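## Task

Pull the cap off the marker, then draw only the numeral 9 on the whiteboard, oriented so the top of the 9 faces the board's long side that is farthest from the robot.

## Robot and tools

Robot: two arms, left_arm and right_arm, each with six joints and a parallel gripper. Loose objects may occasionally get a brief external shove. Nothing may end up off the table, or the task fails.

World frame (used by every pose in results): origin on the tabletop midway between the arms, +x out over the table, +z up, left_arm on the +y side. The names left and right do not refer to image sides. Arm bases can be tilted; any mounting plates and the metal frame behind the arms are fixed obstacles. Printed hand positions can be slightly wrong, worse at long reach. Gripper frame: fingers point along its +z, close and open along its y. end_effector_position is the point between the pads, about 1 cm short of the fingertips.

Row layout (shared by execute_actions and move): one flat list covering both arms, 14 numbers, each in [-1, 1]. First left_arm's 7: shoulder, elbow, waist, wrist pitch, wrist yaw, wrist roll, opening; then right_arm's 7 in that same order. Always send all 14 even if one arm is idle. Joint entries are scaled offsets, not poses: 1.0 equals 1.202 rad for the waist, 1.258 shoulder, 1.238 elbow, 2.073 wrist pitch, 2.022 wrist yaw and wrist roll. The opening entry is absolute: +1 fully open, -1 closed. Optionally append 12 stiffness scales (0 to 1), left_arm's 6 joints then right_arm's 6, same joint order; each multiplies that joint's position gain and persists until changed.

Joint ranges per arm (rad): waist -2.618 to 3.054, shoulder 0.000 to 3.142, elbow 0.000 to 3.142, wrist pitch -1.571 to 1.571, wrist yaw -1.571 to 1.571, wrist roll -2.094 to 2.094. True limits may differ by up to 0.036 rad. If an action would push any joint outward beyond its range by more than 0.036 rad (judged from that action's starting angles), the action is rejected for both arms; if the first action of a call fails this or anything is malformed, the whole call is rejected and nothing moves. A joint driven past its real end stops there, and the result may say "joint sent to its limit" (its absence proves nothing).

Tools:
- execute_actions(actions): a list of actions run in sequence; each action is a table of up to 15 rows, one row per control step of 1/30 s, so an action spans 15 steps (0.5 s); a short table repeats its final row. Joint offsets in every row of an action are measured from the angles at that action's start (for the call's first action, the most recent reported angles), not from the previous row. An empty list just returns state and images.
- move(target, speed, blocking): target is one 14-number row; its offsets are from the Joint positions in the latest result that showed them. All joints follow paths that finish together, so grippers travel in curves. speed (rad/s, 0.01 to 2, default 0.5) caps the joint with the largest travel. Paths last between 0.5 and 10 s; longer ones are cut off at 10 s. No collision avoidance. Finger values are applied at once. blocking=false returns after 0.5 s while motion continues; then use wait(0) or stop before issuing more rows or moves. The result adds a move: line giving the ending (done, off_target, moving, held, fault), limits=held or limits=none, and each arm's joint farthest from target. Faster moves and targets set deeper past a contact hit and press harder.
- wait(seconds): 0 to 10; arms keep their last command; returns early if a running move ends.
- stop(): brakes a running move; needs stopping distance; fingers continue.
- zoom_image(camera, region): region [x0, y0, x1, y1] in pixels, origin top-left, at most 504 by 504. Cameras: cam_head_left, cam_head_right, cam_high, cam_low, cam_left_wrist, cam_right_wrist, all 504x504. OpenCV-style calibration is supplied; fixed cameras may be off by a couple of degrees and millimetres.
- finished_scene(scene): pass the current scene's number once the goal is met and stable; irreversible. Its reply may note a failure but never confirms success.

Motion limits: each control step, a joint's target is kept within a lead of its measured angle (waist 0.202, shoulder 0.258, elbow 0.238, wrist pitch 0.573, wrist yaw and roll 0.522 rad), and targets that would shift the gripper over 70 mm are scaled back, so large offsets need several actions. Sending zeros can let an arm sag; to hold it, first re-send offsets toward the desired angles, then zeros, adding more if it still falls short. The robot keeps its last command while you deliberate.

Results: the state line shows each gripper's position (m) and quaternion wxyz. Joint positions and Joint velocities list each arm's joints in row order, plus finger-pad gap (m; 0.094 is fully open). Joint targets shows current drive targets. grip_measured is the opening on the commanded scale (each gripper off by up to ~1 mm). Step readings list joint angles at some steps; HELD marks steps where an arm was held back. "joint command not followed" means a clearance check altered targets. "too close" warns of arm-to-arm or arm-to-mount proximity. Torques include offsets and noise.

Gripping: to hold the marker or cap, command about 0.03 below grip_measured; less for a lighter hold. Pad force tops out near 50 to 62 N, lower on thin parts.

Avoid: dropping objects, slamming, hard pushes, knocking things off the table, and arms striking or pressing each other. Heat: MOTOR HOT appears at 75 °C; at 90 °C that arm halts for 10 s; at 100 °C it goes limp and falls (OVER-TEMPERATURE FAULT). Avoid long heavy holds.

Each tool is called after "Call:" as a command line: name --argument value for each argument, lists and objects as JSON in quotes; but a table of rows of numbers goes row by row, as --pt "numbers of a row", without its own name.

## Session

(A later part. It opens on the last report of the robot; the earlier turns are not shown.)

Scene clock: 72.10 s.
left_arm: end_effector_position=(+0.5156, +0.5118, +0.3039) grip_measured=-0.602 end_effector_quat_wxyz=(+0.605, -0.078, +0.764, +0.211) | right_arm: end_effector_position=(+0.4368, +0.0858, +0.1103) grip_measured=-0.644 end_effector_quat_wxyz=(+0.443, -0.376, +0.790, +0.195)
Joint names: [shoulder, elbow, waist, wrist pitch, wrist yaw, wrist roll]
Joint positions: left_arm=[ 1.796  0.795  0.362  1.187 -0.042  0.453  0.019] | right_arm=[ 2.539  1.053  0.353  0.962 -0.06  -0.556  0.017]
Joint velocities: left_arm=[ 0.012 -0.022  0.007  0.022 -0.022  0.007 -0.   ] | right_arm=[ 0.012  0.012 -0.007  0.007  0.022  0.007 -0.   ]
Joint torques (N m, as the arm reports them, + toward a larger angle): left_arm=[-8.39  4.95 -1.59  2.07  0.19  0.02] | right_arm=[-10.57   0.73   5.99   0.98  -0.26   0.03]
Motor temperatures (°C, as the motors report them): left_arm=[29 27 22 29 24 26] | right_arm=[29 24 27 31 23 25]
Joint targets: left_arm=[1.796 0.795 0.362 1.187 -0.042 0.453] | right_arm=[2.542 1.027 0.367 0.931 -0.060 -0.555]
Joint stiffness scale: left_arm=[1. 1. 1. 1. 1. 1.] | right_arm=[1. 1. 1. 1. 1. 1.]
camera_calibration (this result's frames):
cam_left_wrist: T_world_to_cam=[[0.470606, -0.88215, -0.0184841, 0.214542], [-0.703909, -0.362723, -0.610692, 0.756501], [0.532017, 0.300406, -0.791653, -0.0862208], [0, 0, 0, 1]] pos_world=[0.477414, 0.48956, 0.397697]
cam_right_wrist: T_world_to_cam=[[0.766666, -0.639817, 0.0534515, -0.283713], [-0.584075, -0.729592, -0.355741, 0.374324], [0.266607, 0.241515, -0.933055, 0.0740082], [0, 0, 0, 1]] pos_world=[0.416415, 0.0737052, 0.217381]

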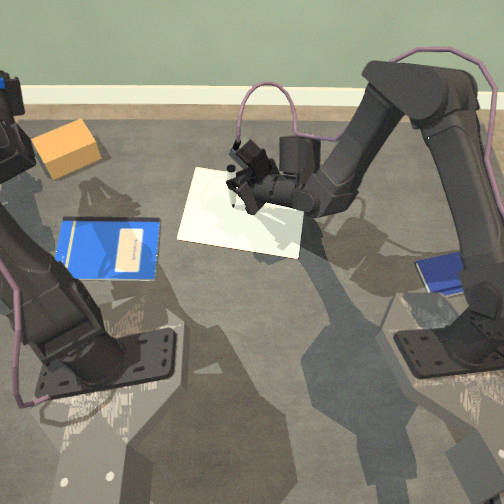

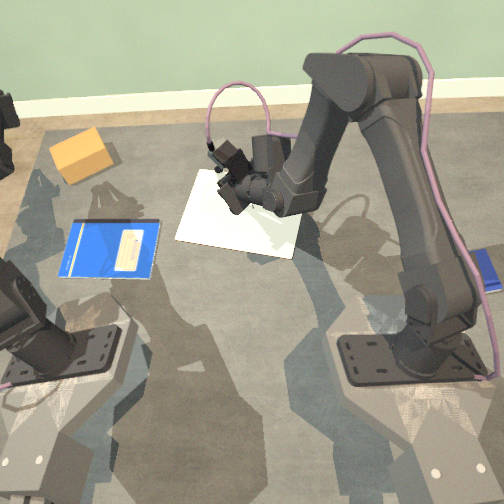

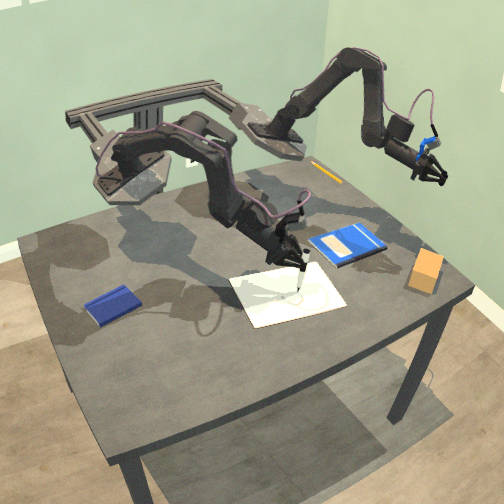

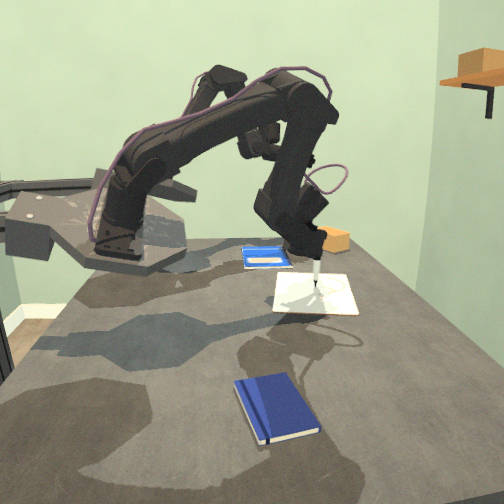

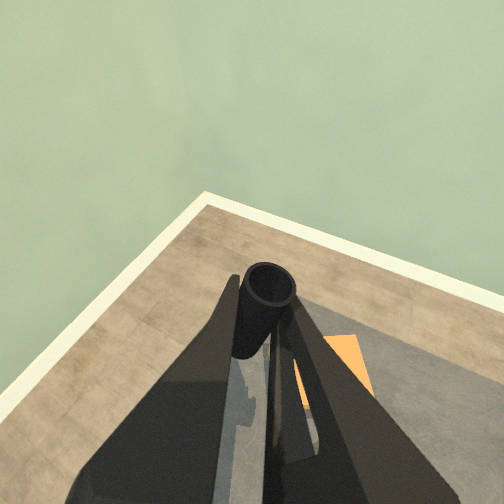

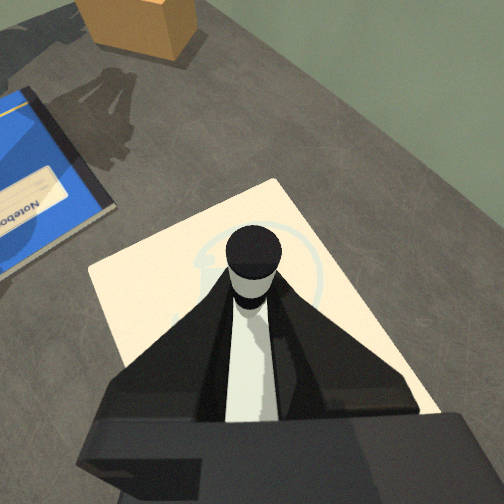

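Call:
move --target '[0,0,0,0,0,0,-0.65,-0.0203,-0.0831,-0.0195,0.0113,0,0,-0.69]' --speed 0.2

Scene clock: 73.13 s.
left_arm: end_effector_position=(+0.5156, +0.5118, +0.3039) grip_measured=-0.602 end_effector_quat_wxyz=(+0.605, -0.078, +0.764, +0.211) | right_arm: end_effector_position=(+0.4260, +0.0727, +0.1093) grip_measured=-0.644 end_effector_quat_wxyz=(+0.445, -0.372, +0.791, +0.195)
Joint names: [shoulder, elbow, waist, wrist pitch, wrist yaw, wrist roll]
Joint positions: left_arm=[ 1.796  0.795  0.362  1.187 -0.042  0.453  0.019] | right_arm=[ 2.527  0.979  0.338  1.029 -0.07  -0.556  0.017]
Joint velocities: left_arm=[-0.002 -0.012 -0.022  0.007  0.022 -0.066  0.001] | right_arm=[-0.007 -0.012 -0.022  0.051  0.007 -0.007  0.001]
Joint torques (N m, as the arm reports them, + toward a larger angle): left_arm=[-8.38  4.93 -1.6   2.05  0.19  0.04] | right_arm=[-11.46   0.08   3.68   0.82  -0.16   0.02]
Motor temperatures (°C, as the motors report them): left_arm=[29 27 22 29 24 26] | right_arm=[29 24 27 31 23 25]
Joint targets: left_arm=[1.796 0.795 0.362 1.187 -0.042 0.453] | right_arm=[2.514 0.950 0.329 0.985 -0.060 -0.556]
Joint stiffness scale: left_arm=[1. 1. 1. 1. 1. 1.] | right_arm=[1. 1. 1. 1. 1. 1.]
move: off_target (right_arm); limits=none; left_arm: farthest joint: the waist, 0.000 radians from its target (0.000 radians at the start); right_arm: farthest joint: the wrist pitch, 0.044 radians from its target (0.024 radians at the start)
camera_calibration (this result's frames):
cam_left_wrist: T_world_to_cam=[[0.470606, -0.88215, -0.0184841, 0.214542], [-0.703909, -0.362723, -0.610692, 0.756501], [0.532017, 0.300406, -0.791653, -0.0862208], [0, 0, 0, 1]] pos_world=[0.477414, 0.48956, 0.397697]
cam_right_wrist: T_world_to_cam=[[0.760816, -0.646985, 0.0506889, -0.280472], [-0.590469, -0.722528, -0.359582, 0.360698], [0.269269, 0.243646, -0.931736, 0.0777634], [0, 0, 0, 1]] pos_world=[0.40543, 0.0602065, 0.216372]

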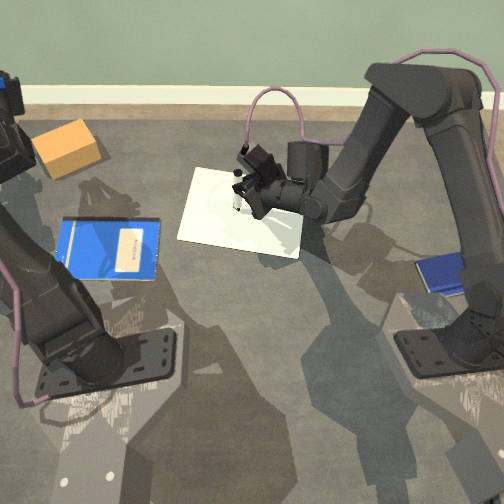

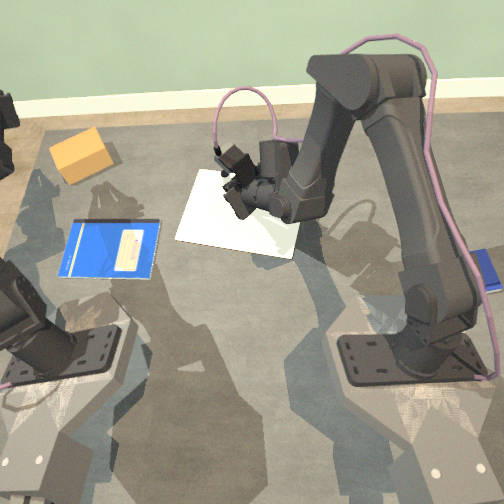

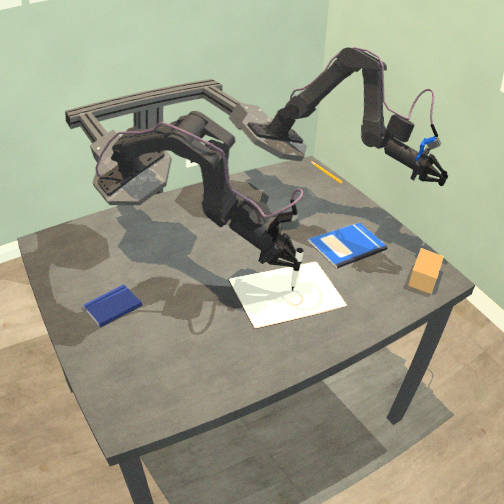

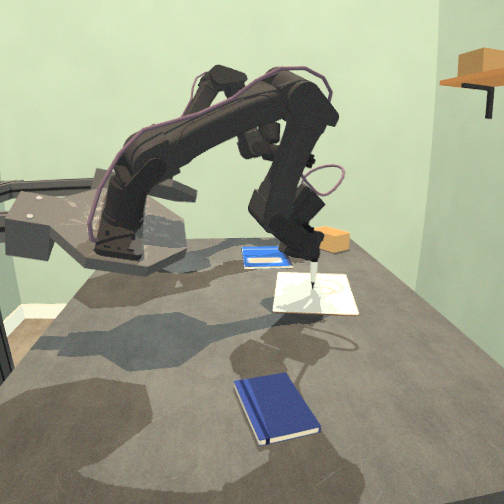

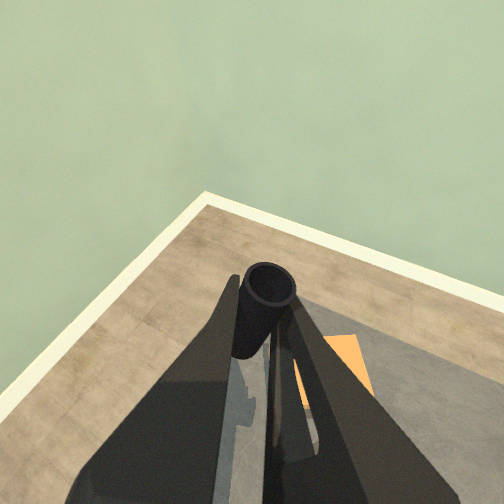

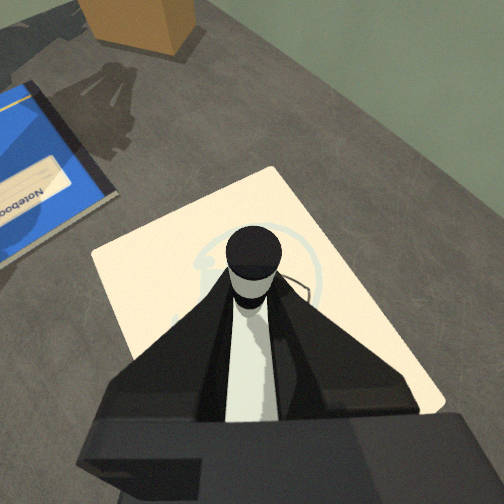

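Call:
move --target '[0,0,0,0,0,0,-0.65,-0.0374,-0.0479,-0.0365,-0.0178,0,0,-0.69]' --speed 0.2

Call:
zoom_image --camera "cam_high" --region '[220,240,360,340]'

Scene clock: 74.13 s.
left_arm: end_effector_position=(+0.5156, +0.5118, +0.3039) grip_measured=-0.602 end_effector_quat_wxyz=(+0.605, -0.078, +0.764, +0.211) | right_arm: end_effector_position=(+0.4287, +0.0560, +0.1092) grip_measured=-0.644 end_effector_quat_wxyz=(+0.442, -0.363, +0.797, +0.194)
Joint names: [shoulder, elbow, waist, wrist pitch, wrist yaw, wrist roll]
Joint positions: left_arm=[ 1.796  0.795  0.362  1.187 -0.042  0.453  0.019] | right_arm=[ 2.498  0.944  0.302  1.034 -0.088 -0.556  0.017]
Joint velocities: left_arm=[ 0.012  0.002  0.012  0.022 -0.037 -0.081 -0.001] | right_arm=[ 0.017  0.007 -0.007 -0.081  0.037 -0.037  0.   ]
Joint torques (N m, as the arm reports them, + toward a larger angle): left_arm=[-8.37  4.98 -1.64  2.06  0.2   0.03] | right_arm=[-11.73   0.36   3.51   0.87  -0.06   0.  ]
Motor temperatures (°C, as the motors report them): left_arm=[29 27 22 29 24 26] | right_arm=[30 24 27 31 23 25]
Joint targets: left_arm=[1.796 0.795 0.362 1.187 -0.042 0.453] | right_arm=[2.480 0.920 0.294 0.992 -0.070 -0.557]
Joint stiffness scale: left_arm=[1. 1. 1. 1. 1. 1.] | right_arm=[1. 1. 1. 1. 1. 1.]
move: off_target (right_arm); limits=none; left_arm: farthest joint: the waist, 0.000 radians from its target (0.000 radians at the start); right_arm: farthest joint: the wrist pitch, 0.042 radians from its target (0.037 radians at the start)
camera_calibration (this result's frames):
cam_left_wrist: T_world_to_cam=[[0.470606, -0.88215, -0.0184841, 0.214542], [-0.703909, -0.362723, -0.610692, 0.756501], [0.532017, 0.300406, -0.791653, -0.0862208], [0, 0, 0, 1]] pos_world=[0.477414, 0.48956, 0.397697]
cam_right_wrist: T_world_to_cam=[[0.749186, -0.661108, 0.0407095, -0.286435], [-0.608078, -0.710856, -0.353448, 0.356461], [0.262606, 0.240044, -0.934568, 0.0843752], [0, 0, 0, 1]] pos_world=[0.409192, 0.0437736, 0.216505]

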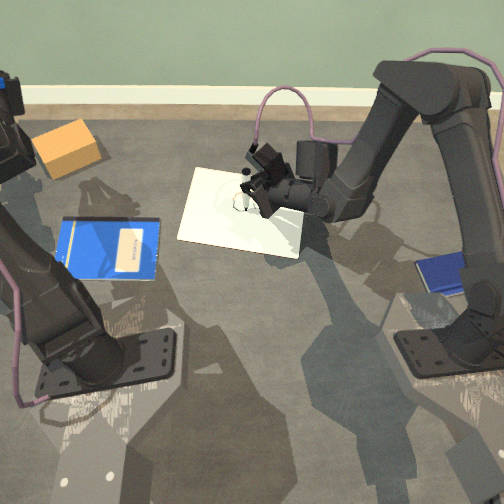

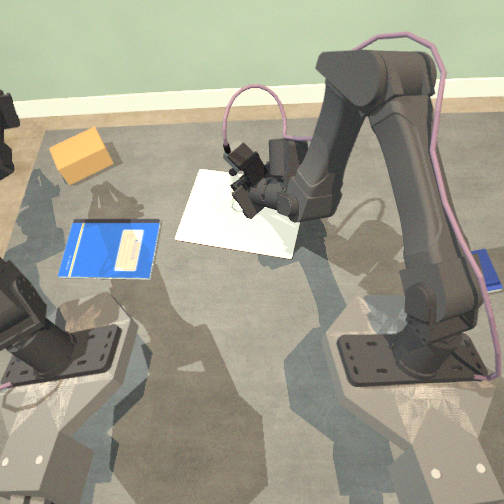

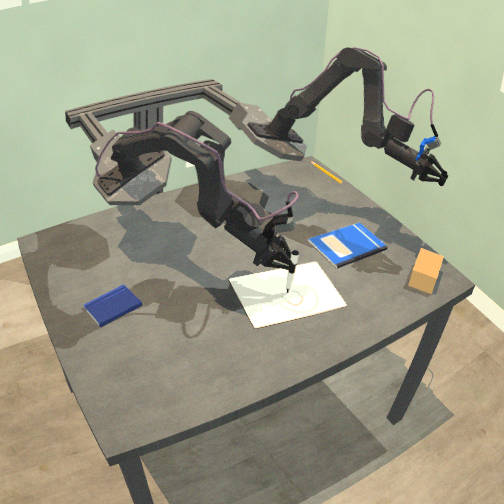

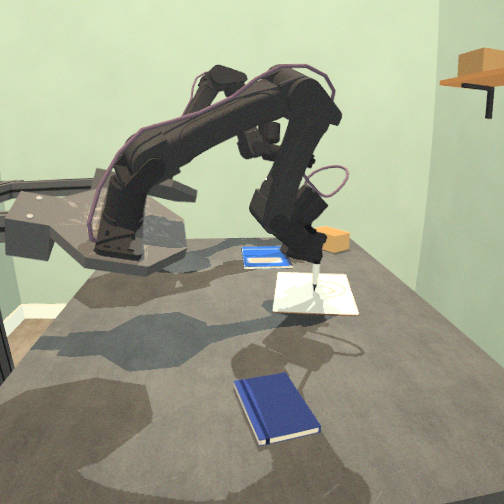

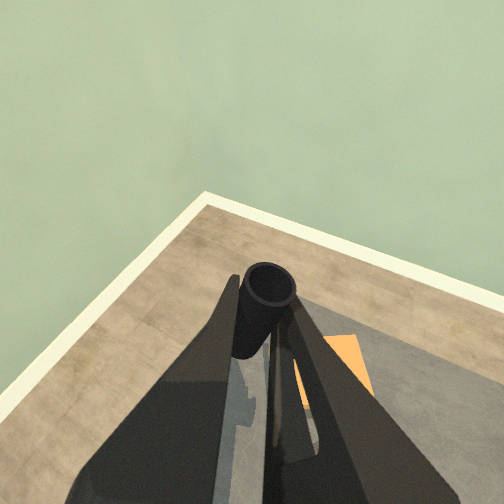

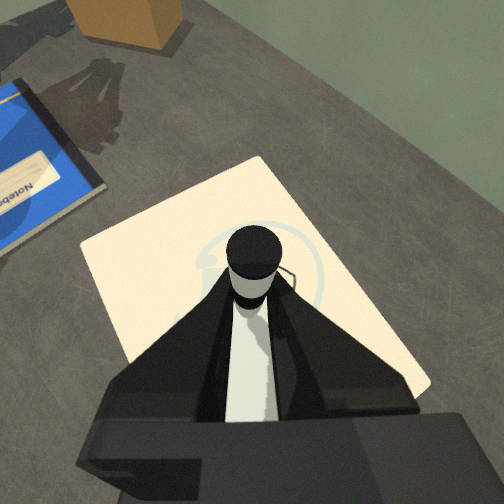

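Region (220, 240, 360, 340) of cam_high's 504x504 image, scaled by 3.600, with more detail than that image has; it fills the top 360 rows of this view, and the rest is white.

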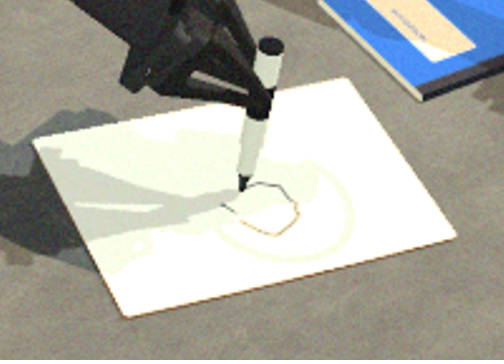

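Call:
move --target '[0,0,0,0,0,0,-0.65,-0.0366,0.0457,-0.0328,-0.0492,0.0163,0,-0.69]' --speed 0.2

Call:
zoom_image --camera "cam_high" --region '[220,240,360,340]'

Scene clock: 75.30 s.
left_arm: end_effector_position=(+0.5156, +0.5118, +0.3039) grip_measured=-0.602 end_effector_quat_wxyz=(+0.605, -0.078, +0.764, +0.211) | right_arm: end_effector_position=(+0.4487, +0.0440, +0.1096) grip_measured=-0.644 end_effector_quat_wxyz=(+0.438, -0.350, +0.807, +0.184)
Joint names: [shoulder, elbow, waist, wrist pitch, wrist yaw, wrist roll]
Joint positions: left_arm=[ 1.796  0.795  0.362  1.187 -0.042  0.453  0.019] | right_arm=[ 2.472  0.982  0.27   0.967 -0.083 -0.552  0.017]
Joint velocities: left_arm=[ 0.002 -0.002 -0.007 -0.007  0.051  0.007 -0.001] | right_arm=[ 0.012 -0.012  0.007  0.051 -0.007 -0.007  0.   ]
Joint torques (N m, as the arm reports them, + toward a larger angle): left_arm=[-8.41  4.93 -1.61  2.06  0.2   0.03] | right_arm=[-12.1    4.33   3.82   0.89   0.1   -0.03]
Motor temperatures (°C, as the motors report them): left_arm=[29 27 22 29 24 26] | right_arm=[30 24 27 31 23 25]
Joint targets: left_arm=[1.796 0.795 0.362 1.187 -0.042 0.453] | right_arm=[2.452 1.001 0.263 0.931 -0.055 -0.555]
Joint stiffness scale: left_arm=[1. 1. 1. 1. 1. 1.] | right_arm=[1. 1. 1. 1. 1. 1.]
move: off_target (right_arm); limits=none; left_arm: farthest joint: the waist, 0.000 radians from its target (0.000 radians at the start); right_arm: farthest joint: the wrist pitch, 0.035 radians from its target (0.102 radians at the start)
camera_calibration (this result's frames):
cam_left_wrist: T_world_to_cam=[[0.470606, -0.88215, -0.0184841, 0.214542], [-0.703909, -0.362723, -0.610692, 0.756501], [0.532017, 0.300406, -0.791653, -0.0862208], [0, 0, 0, 1]] pos_world=[0.477414, 0.48956, 0.397697]
cam_right_wrist: T_world_to_cam=[[0.726748, -0.685804, 0.0388678, -0.297992], [-0.63649, -0.693608, -0.337324, 0.370415], [0.258297, 0.220411, -0.940586, 0.0858541], [0, 0, 0, 1]] pos_world=[0.430154, 0.0336361, 0.217285]

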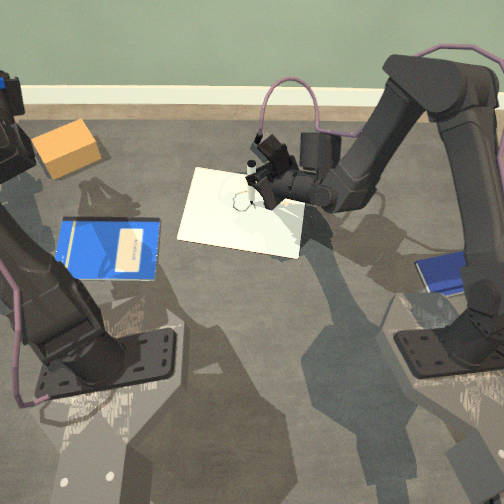

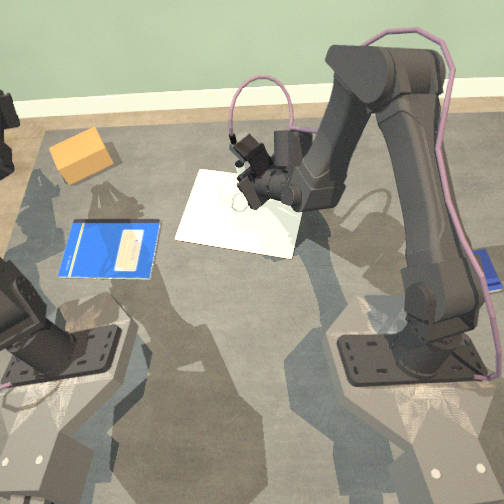

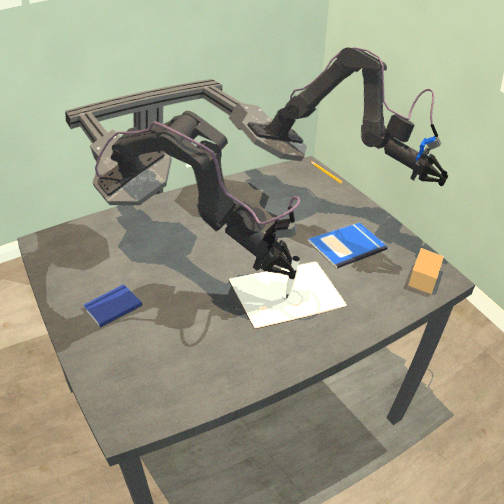

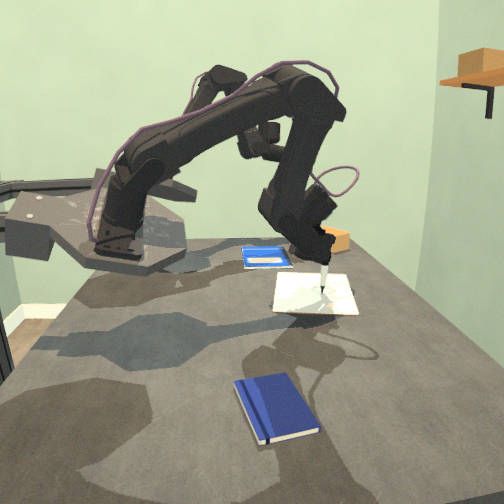

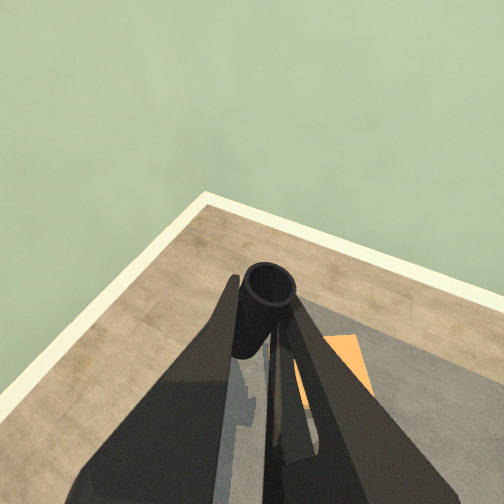

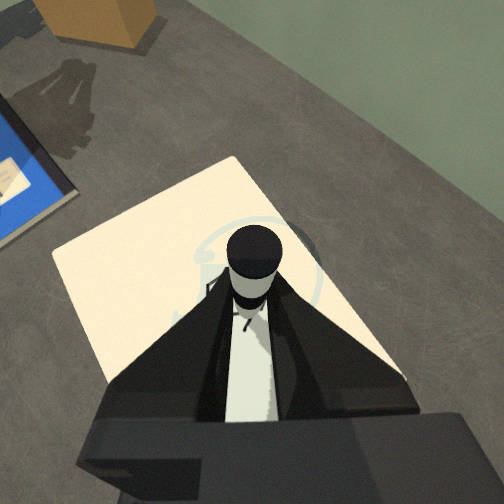

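Region (220, 240, 360, 340) of cam_high's 504x504 image, scaled by 3.600, with more detail than that image has; it fills the top 360 rows of this view, and the rest is white.

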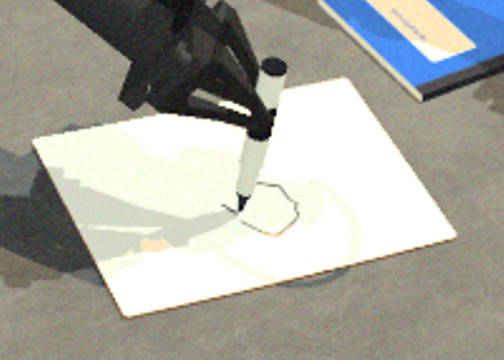

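Call:
move --target '[0,0,0,0,0,0,-0.65,0.004,-0.1161,0.0468,0.045,0.0125,0,-0.69]' --speed 0.2

Call:
zoom_image --camera "cam_high" --region '[220,240,360,340]'

Scene clock: 76.97 s.
left_arm: end_effector_position=(+0.5156, +0.5118, +0.3039) grip_measured=-0.602 end_effector_quat_wxyz=(+0.605, -0.078, +0.764, +0.211) | right_arm: end_effector_position=(+0.4094, +0.0461, +0.1088) grip_measured=-0.644 end_effector_quat_wxyz=(+0.430, -0.365, +0.805, +0.186)
Joint names: [shoulder, elbow, waist, wrist pitch, wrist yaw, wrist roll]
Joint positions: left_arm=[ 1.796  0.795  0.362  1.187 -0.042  0.453  0.019] | right_arm=[ 2.472  0.86   0.311  1.066 -0.06  -0.552  0.017]
Joint velocities: left_arm=[ 0.007 -0.032 -0.017  0.037 -0.051 -0.066 -0.   ] | right_arm=[-0.007 -0.002 -0.002 -0.022 -0.007  0.022  0.   ]
Joint torques (N m, as the arm reports them, + toward a larger angle): left_arm=[-8.43  4.95 -1.61  2.05  0.2   0.02] | right_arm=[-9.39  0.26  5.39  1.2  -0.23  0.  ]
Motor temperatures (°C, as the motors report them): left_arm=[29 27 22 29 24 26] | right_arm=[30 24 27 31 23 25]
Joint targets: left_arm=[1.796 0.795 0.362 1.187 -0.042 0.453] | right_arm=[2.477 0.838 0.326 1.061 -0.058 -0.552]
Joint stiffness scale: left_arm=[1. 1. 1. 1. 1. 1.] | right_arm=[1. 1. 1. 1. 1. 1.]
move: off_target (right_arm); limits=none; left_arm: farthest joint: the waist, 0.000 radians from its target (0.000 radians at the start); right_arm: farthest joint: the elbow, 0.021 radians from its target (0.144 radians at the start)
camera_calibration (this result's frames):
cam_left_wrist: T_world_to_cam=[[0.470606, -0.88215, -0.0184841, 0.214542], [-0.703909, -0.362723, -0.610692, 0.756501], [0.532017, 0.300406, -0.791653, -0.0862208], [0, 0, 0, 1]] pos_world=[0.477414, 0.48956, 0.397697]
cam_right_wrist: T_world_to_cam=[[0.747478, -0.662962, 0.0419186, -0.277837], [-0.617707, -0.716894, -0.323266, 0.338431], [0.244364, 0.215741, -0.945379, 0.10122], [0, 0, 0, 1]] pos_world=[0.391994, 0.0365865, 0.216741]

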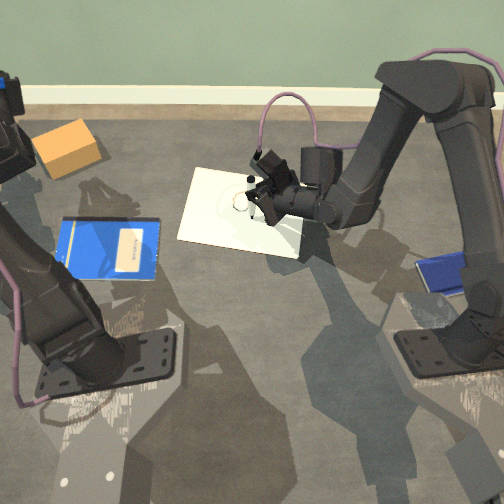

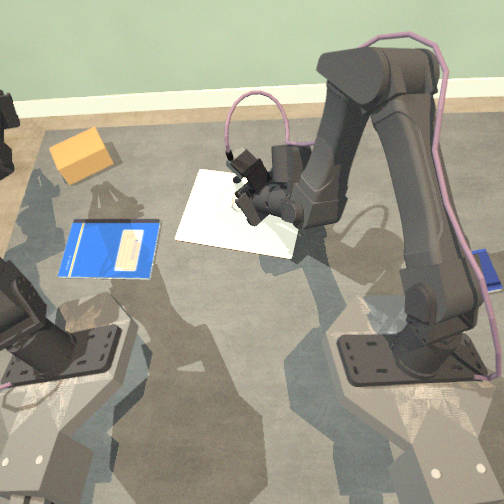

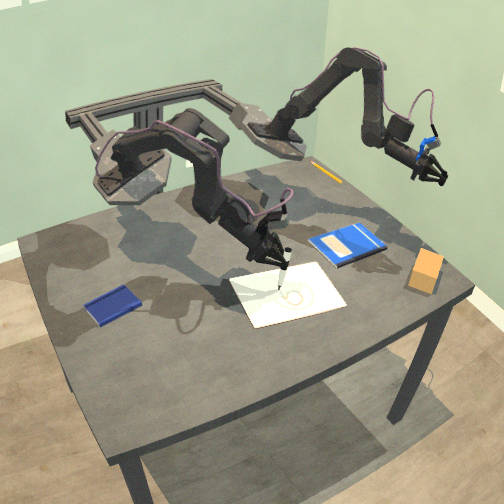

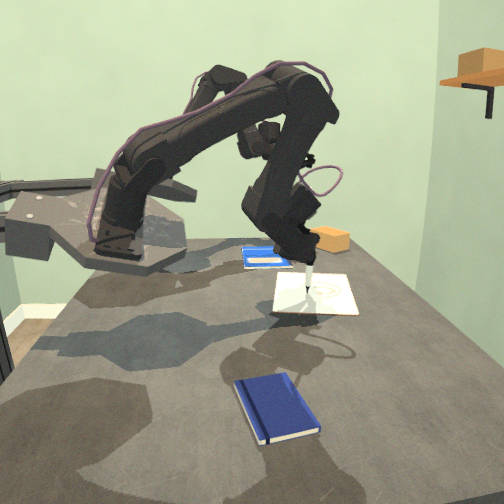

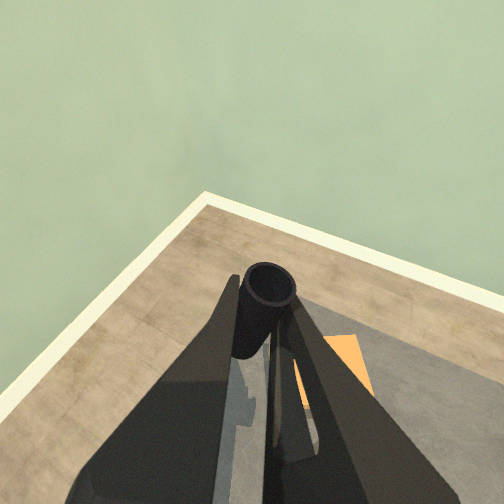

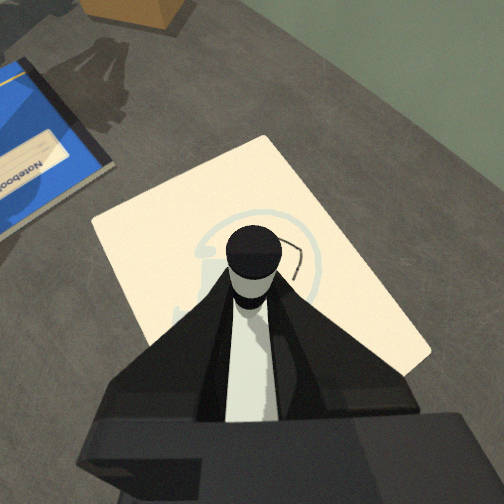

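Region (220, 240, 360, 340) of cam_high's 504x504 image, scaled by 3.600, with more detail than that image has; it fills the top 360 rows of this view, and the rest is white.

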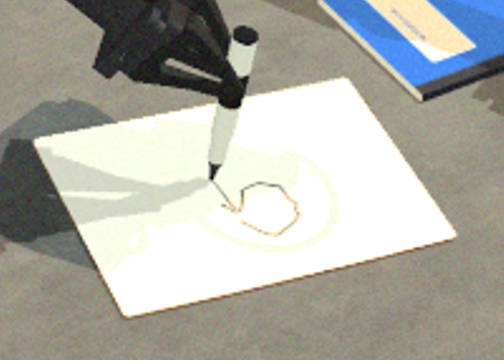

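Call:
move --target '[0,0,0,0,0,0,-0.65,0.055,-0.0927,0.058,0.065,0,0,-0.69]' --speed 0.2

Call:
zoom_image --camera "cam_high" --region '[220,240,360,340]'

Scene clock: 78.20 s.
left_arm: end_effector_position=(+0.5156, +0.5118, +0.3039) grip_measured=-0.602 end_effector_quat_wxyz=(+0.605, -0.078, +0.764, +0.211) | right_arm: end_effector_position=(+0.3692, +0.0563, +0.1079) grip_measured=-0.644 end_effector_quat_wxyz=(+0.432, -0.383, +0.792, +0.199)
Joint names: [shoulder, elbow, waist, wrist pitch, wrist yaw, wrist roll]
Joint positions: left_arm=[ 1.796  0.795  0.362  1.187 -0.042  0.453  0.019] | right_arm=[ 2.52   0.766  0.367  1.204 -0.054 -0.552  0.017]
Joint velocities: left_arm=[ 0.012 -0.012  0.002 -0.081  0.007  0.066  0.   ] | right_arm=[ 0.017 -0.012  0.002  0.037  0.007  0.066 -0.001]
Joint torques (N m, as the arm reports them, + toward a larger angle): left_arm=[-8.42  4.91 -1.6   2.06  0.19  0.03] | right_arm=[-7.55 -0.44  5.31  1.25 -0.34  0.02]
Motor temperatures (°C, as the motors report them): left_arm=[29 27 22 29 24 26] | right_arm=[30 24 27 31 23 25]
Joint targets: left_arm=[1.796 0.795 0.362 1.187 -0.042 0.453] | right_arm=[2.541 0.745 0.381 1.201 -0.060 -0.552]
Joint stiffness scale: left_arm=[1. 1. 1. 1. 1. 1.] | right_arm=[1. 1. 1. 1. 1. 1.]
move: off_target (right_arm); limits=none; left_arm: farthest joint: the waist, 0.000 radians from its target (0.000 radians at the start); right_arm: farthest joint: the shoulder, 0.021 radians from its target (0.069 radians at the start)
camera_calibration (this result's frames):
cam_left_wrist: T_world_to_cam=[[0.470606, -0.88215, -0.0184841, 0.214542], [-0.703909, -0.362723, -0.610692, 0.756501], [0.532017, 0.300406, -0.791653, -0.0862208], [0, 0, 0, 1]] pos_world=[0.477414, 0.48956, 0.397697]
cam_right_wrist: T_world_to_cam=[[0.777954, -0.626737, 0.0445881, -0.254602], [-0.578519, -0.742174, -0.338369, 0.309214], [0.24516, 0.23744, -0.939957, 0.105856], [0, 0, 0, 1]] pos_world=[0.351003, 0.0447874, 0.215481]

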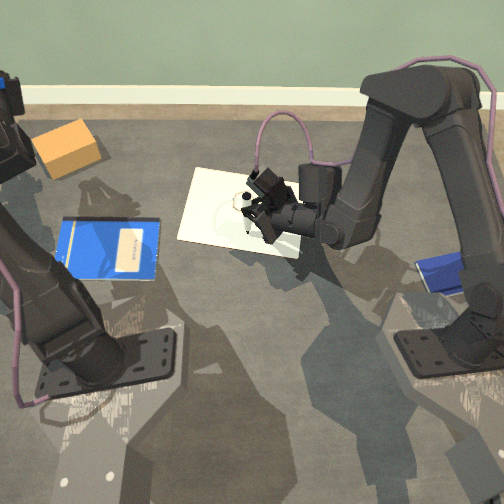

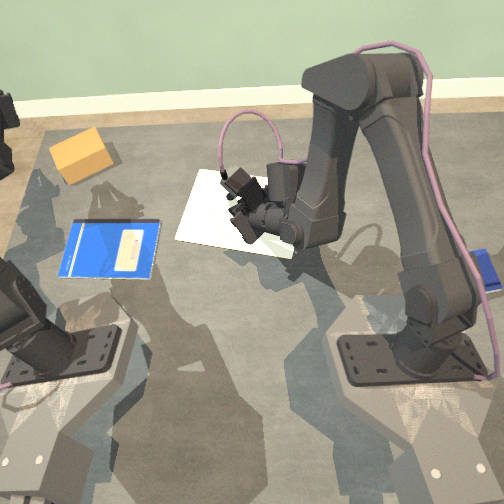

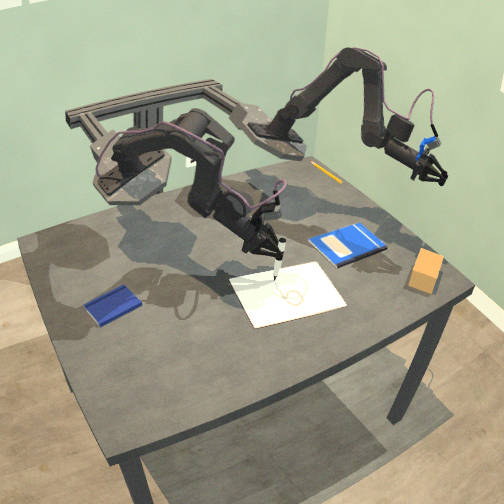

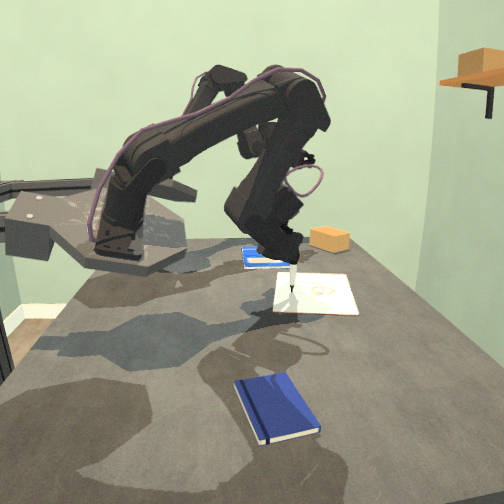

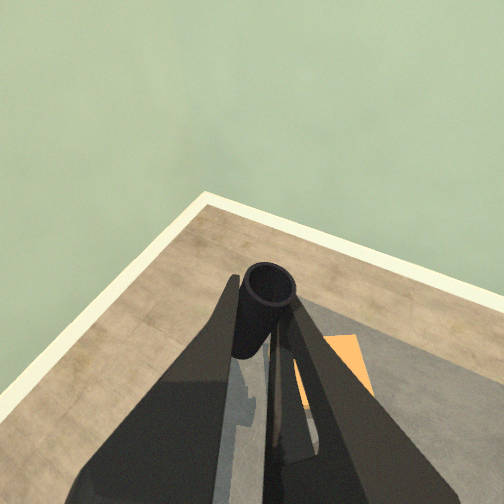

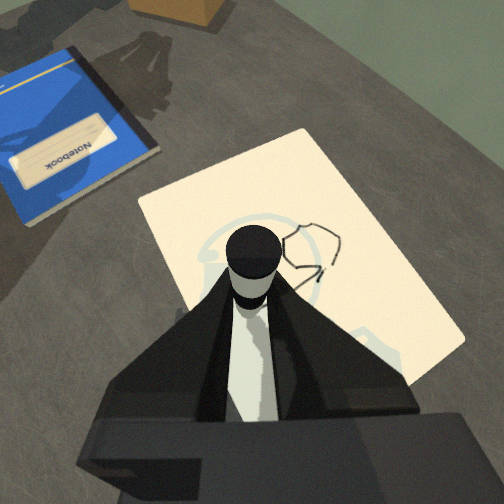

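Region (220, 240, 360, 340) of cam_high's 504x504 image, scaled by 3.600, with more detail than that image has; it fills the top 360 rows of this view, and the rest is white.

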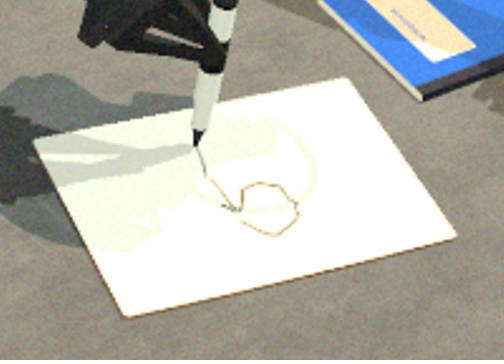

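Call:
move --target '[0,0,0,0,0,0,-0.65,-0.16,0,0,-0.03,0,0,-0.69]' --speed 0.3

Call:
zoom_image --camera "cam_right_wrist" --region '[230,130,470,370]'

Call:
zoom_image --camera "cam_high" --region '[250,260,330,320]'

Scene clock: 79.73 s.
left_arm: end_effector_position=(+0.5156, +0.5118, +0.3039) grip_measured=-0.602 end_effector_quat_wxyz=(+0.605, -0.078, +0.764, +0.211) | right_arm: end_effector_position=(+0.4116, +0.0514, +0.1645) grip_measured=-0.644 end_effector_quat_wxyz=(+0.480, -0.362, +0.776, +0.190)
Joint names: [shoulder, elbow, waist, wrist pitch, wrist yaw, wrist roll]
Joint positions: left_arm=[ 1.796  0.795  0.362  1.187 -0.042  0.453  0.019] | right_arm=[ 2.345  0.766  0.367  1.139 -0.048 -0.552  0.017]
Joint velocities: left_arm=[-0.002  0.007 -0.007 -0.051  0.022  0.066 -0.001] | right_arm=[-0.017 -0.002  0.007  0.051 -0.022  0.007  0.001]
Joint torques (N m, as the arm reports them, + toward a larger angle): left_arm=[-8.35  4.94 -1.58  2.06  0.19  0.03] | right_arm=[-11.44   2.57   3.93   1.38  -0.32   0.02]
Motor temperatures (°C, as the motors report them): left_arm=[29 27 22 29 24 26] | right_arm=[30 24 27 31 23 25]
Joint targets: left_arm=[1.796 0.795 0.362 1.187 -0.042 0.453] | right_arm=[2.319 0.766 0.367 1.141 -0.054 -0.552]
Joint stiffness scale: left_arm=[1. 1. 1. 1. 1. 1.] | right_arm=[1. 1. 1. 1. 1. 1.]
move: off_target (right_arm); limits=none; left_arm: farthest joint: the waist, 0.000 radians from its target (0.000 radians at the start); right_arm: farthest joint: the shoulder, 0.026 radians from its target (0.202 radians at the start)
camera_calibration (this result's frames):
cam_left_wrist: T_world_to_cam=[[0.470606, -0.88215, -0.0184841, 0.214542], [-0.703909, -0.362723, -0.610692, 0.756501], [0.532017, 0.300406, -0.791653, -0.0862208], [0, 0, 0, 1]] pos_world=[0.477414, 0.48956, 0.397697]
cam_right_wrist: T_world_to_cam=[[0.741353, -0.666176, 0.081274, -0.282152], [-0.579465, -0.696491, -0.423225, 0.361242], [0.338549, 0.266664, -0.902372, 0.103665], [0, 0, 0, 1]] pos_world=[0.383406, 0.0359951, 0.269363]

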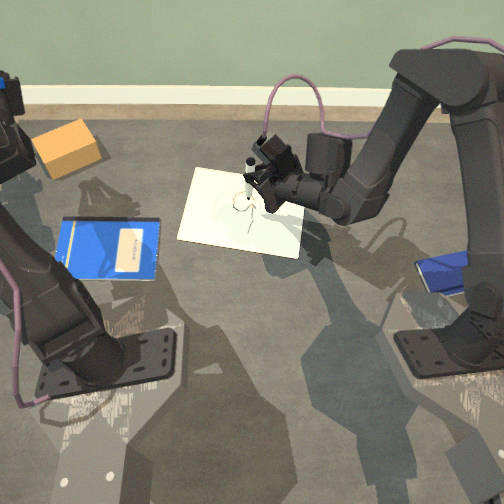

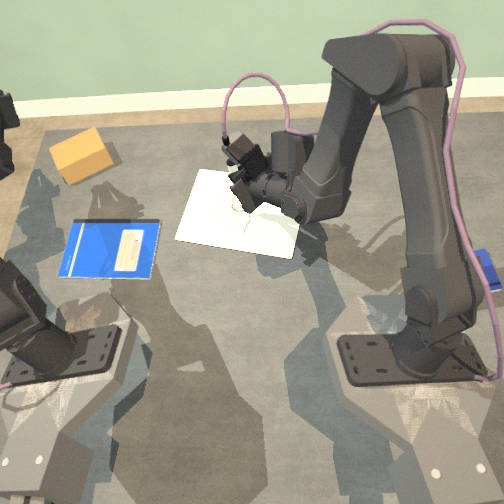

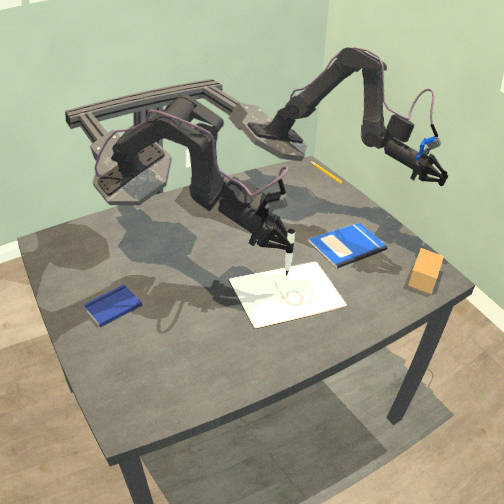

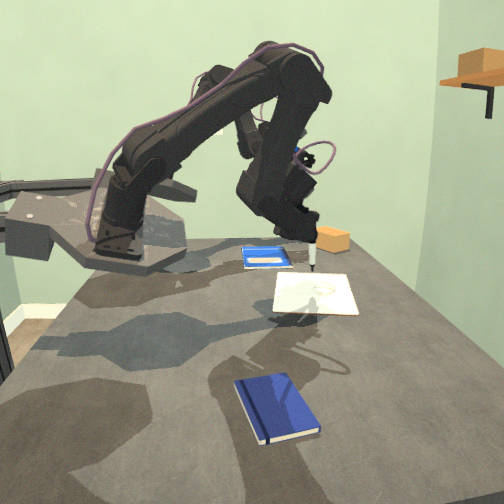

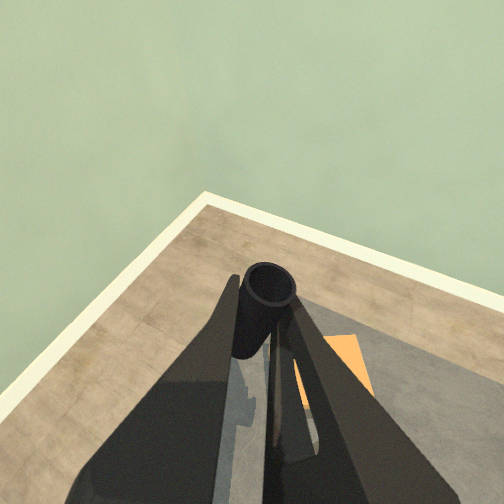

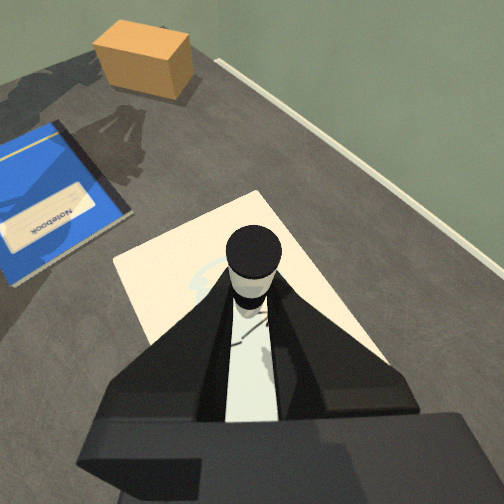

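Region (230, 130, 470, 370) of cam_right_wrist's 504x504 image, scaled by 2.100, with more detail than that image has.

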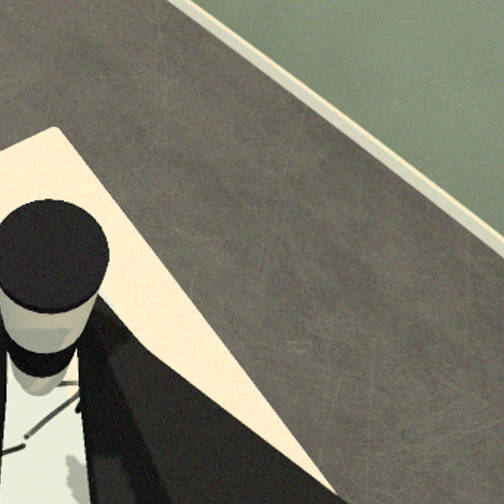

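Region (250, 260, 330, 320) of cam_high's 504x504 image, scaled by 6.300, with more detail than that image has; it fills the top 378 rows of this view, and the rest is white.

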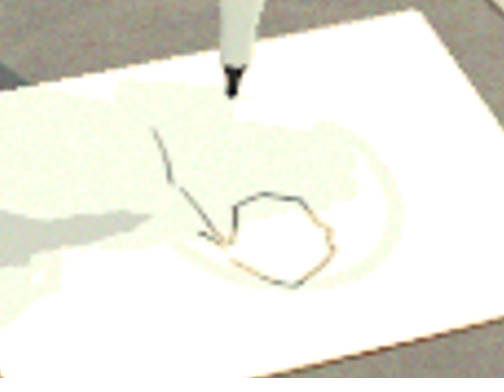

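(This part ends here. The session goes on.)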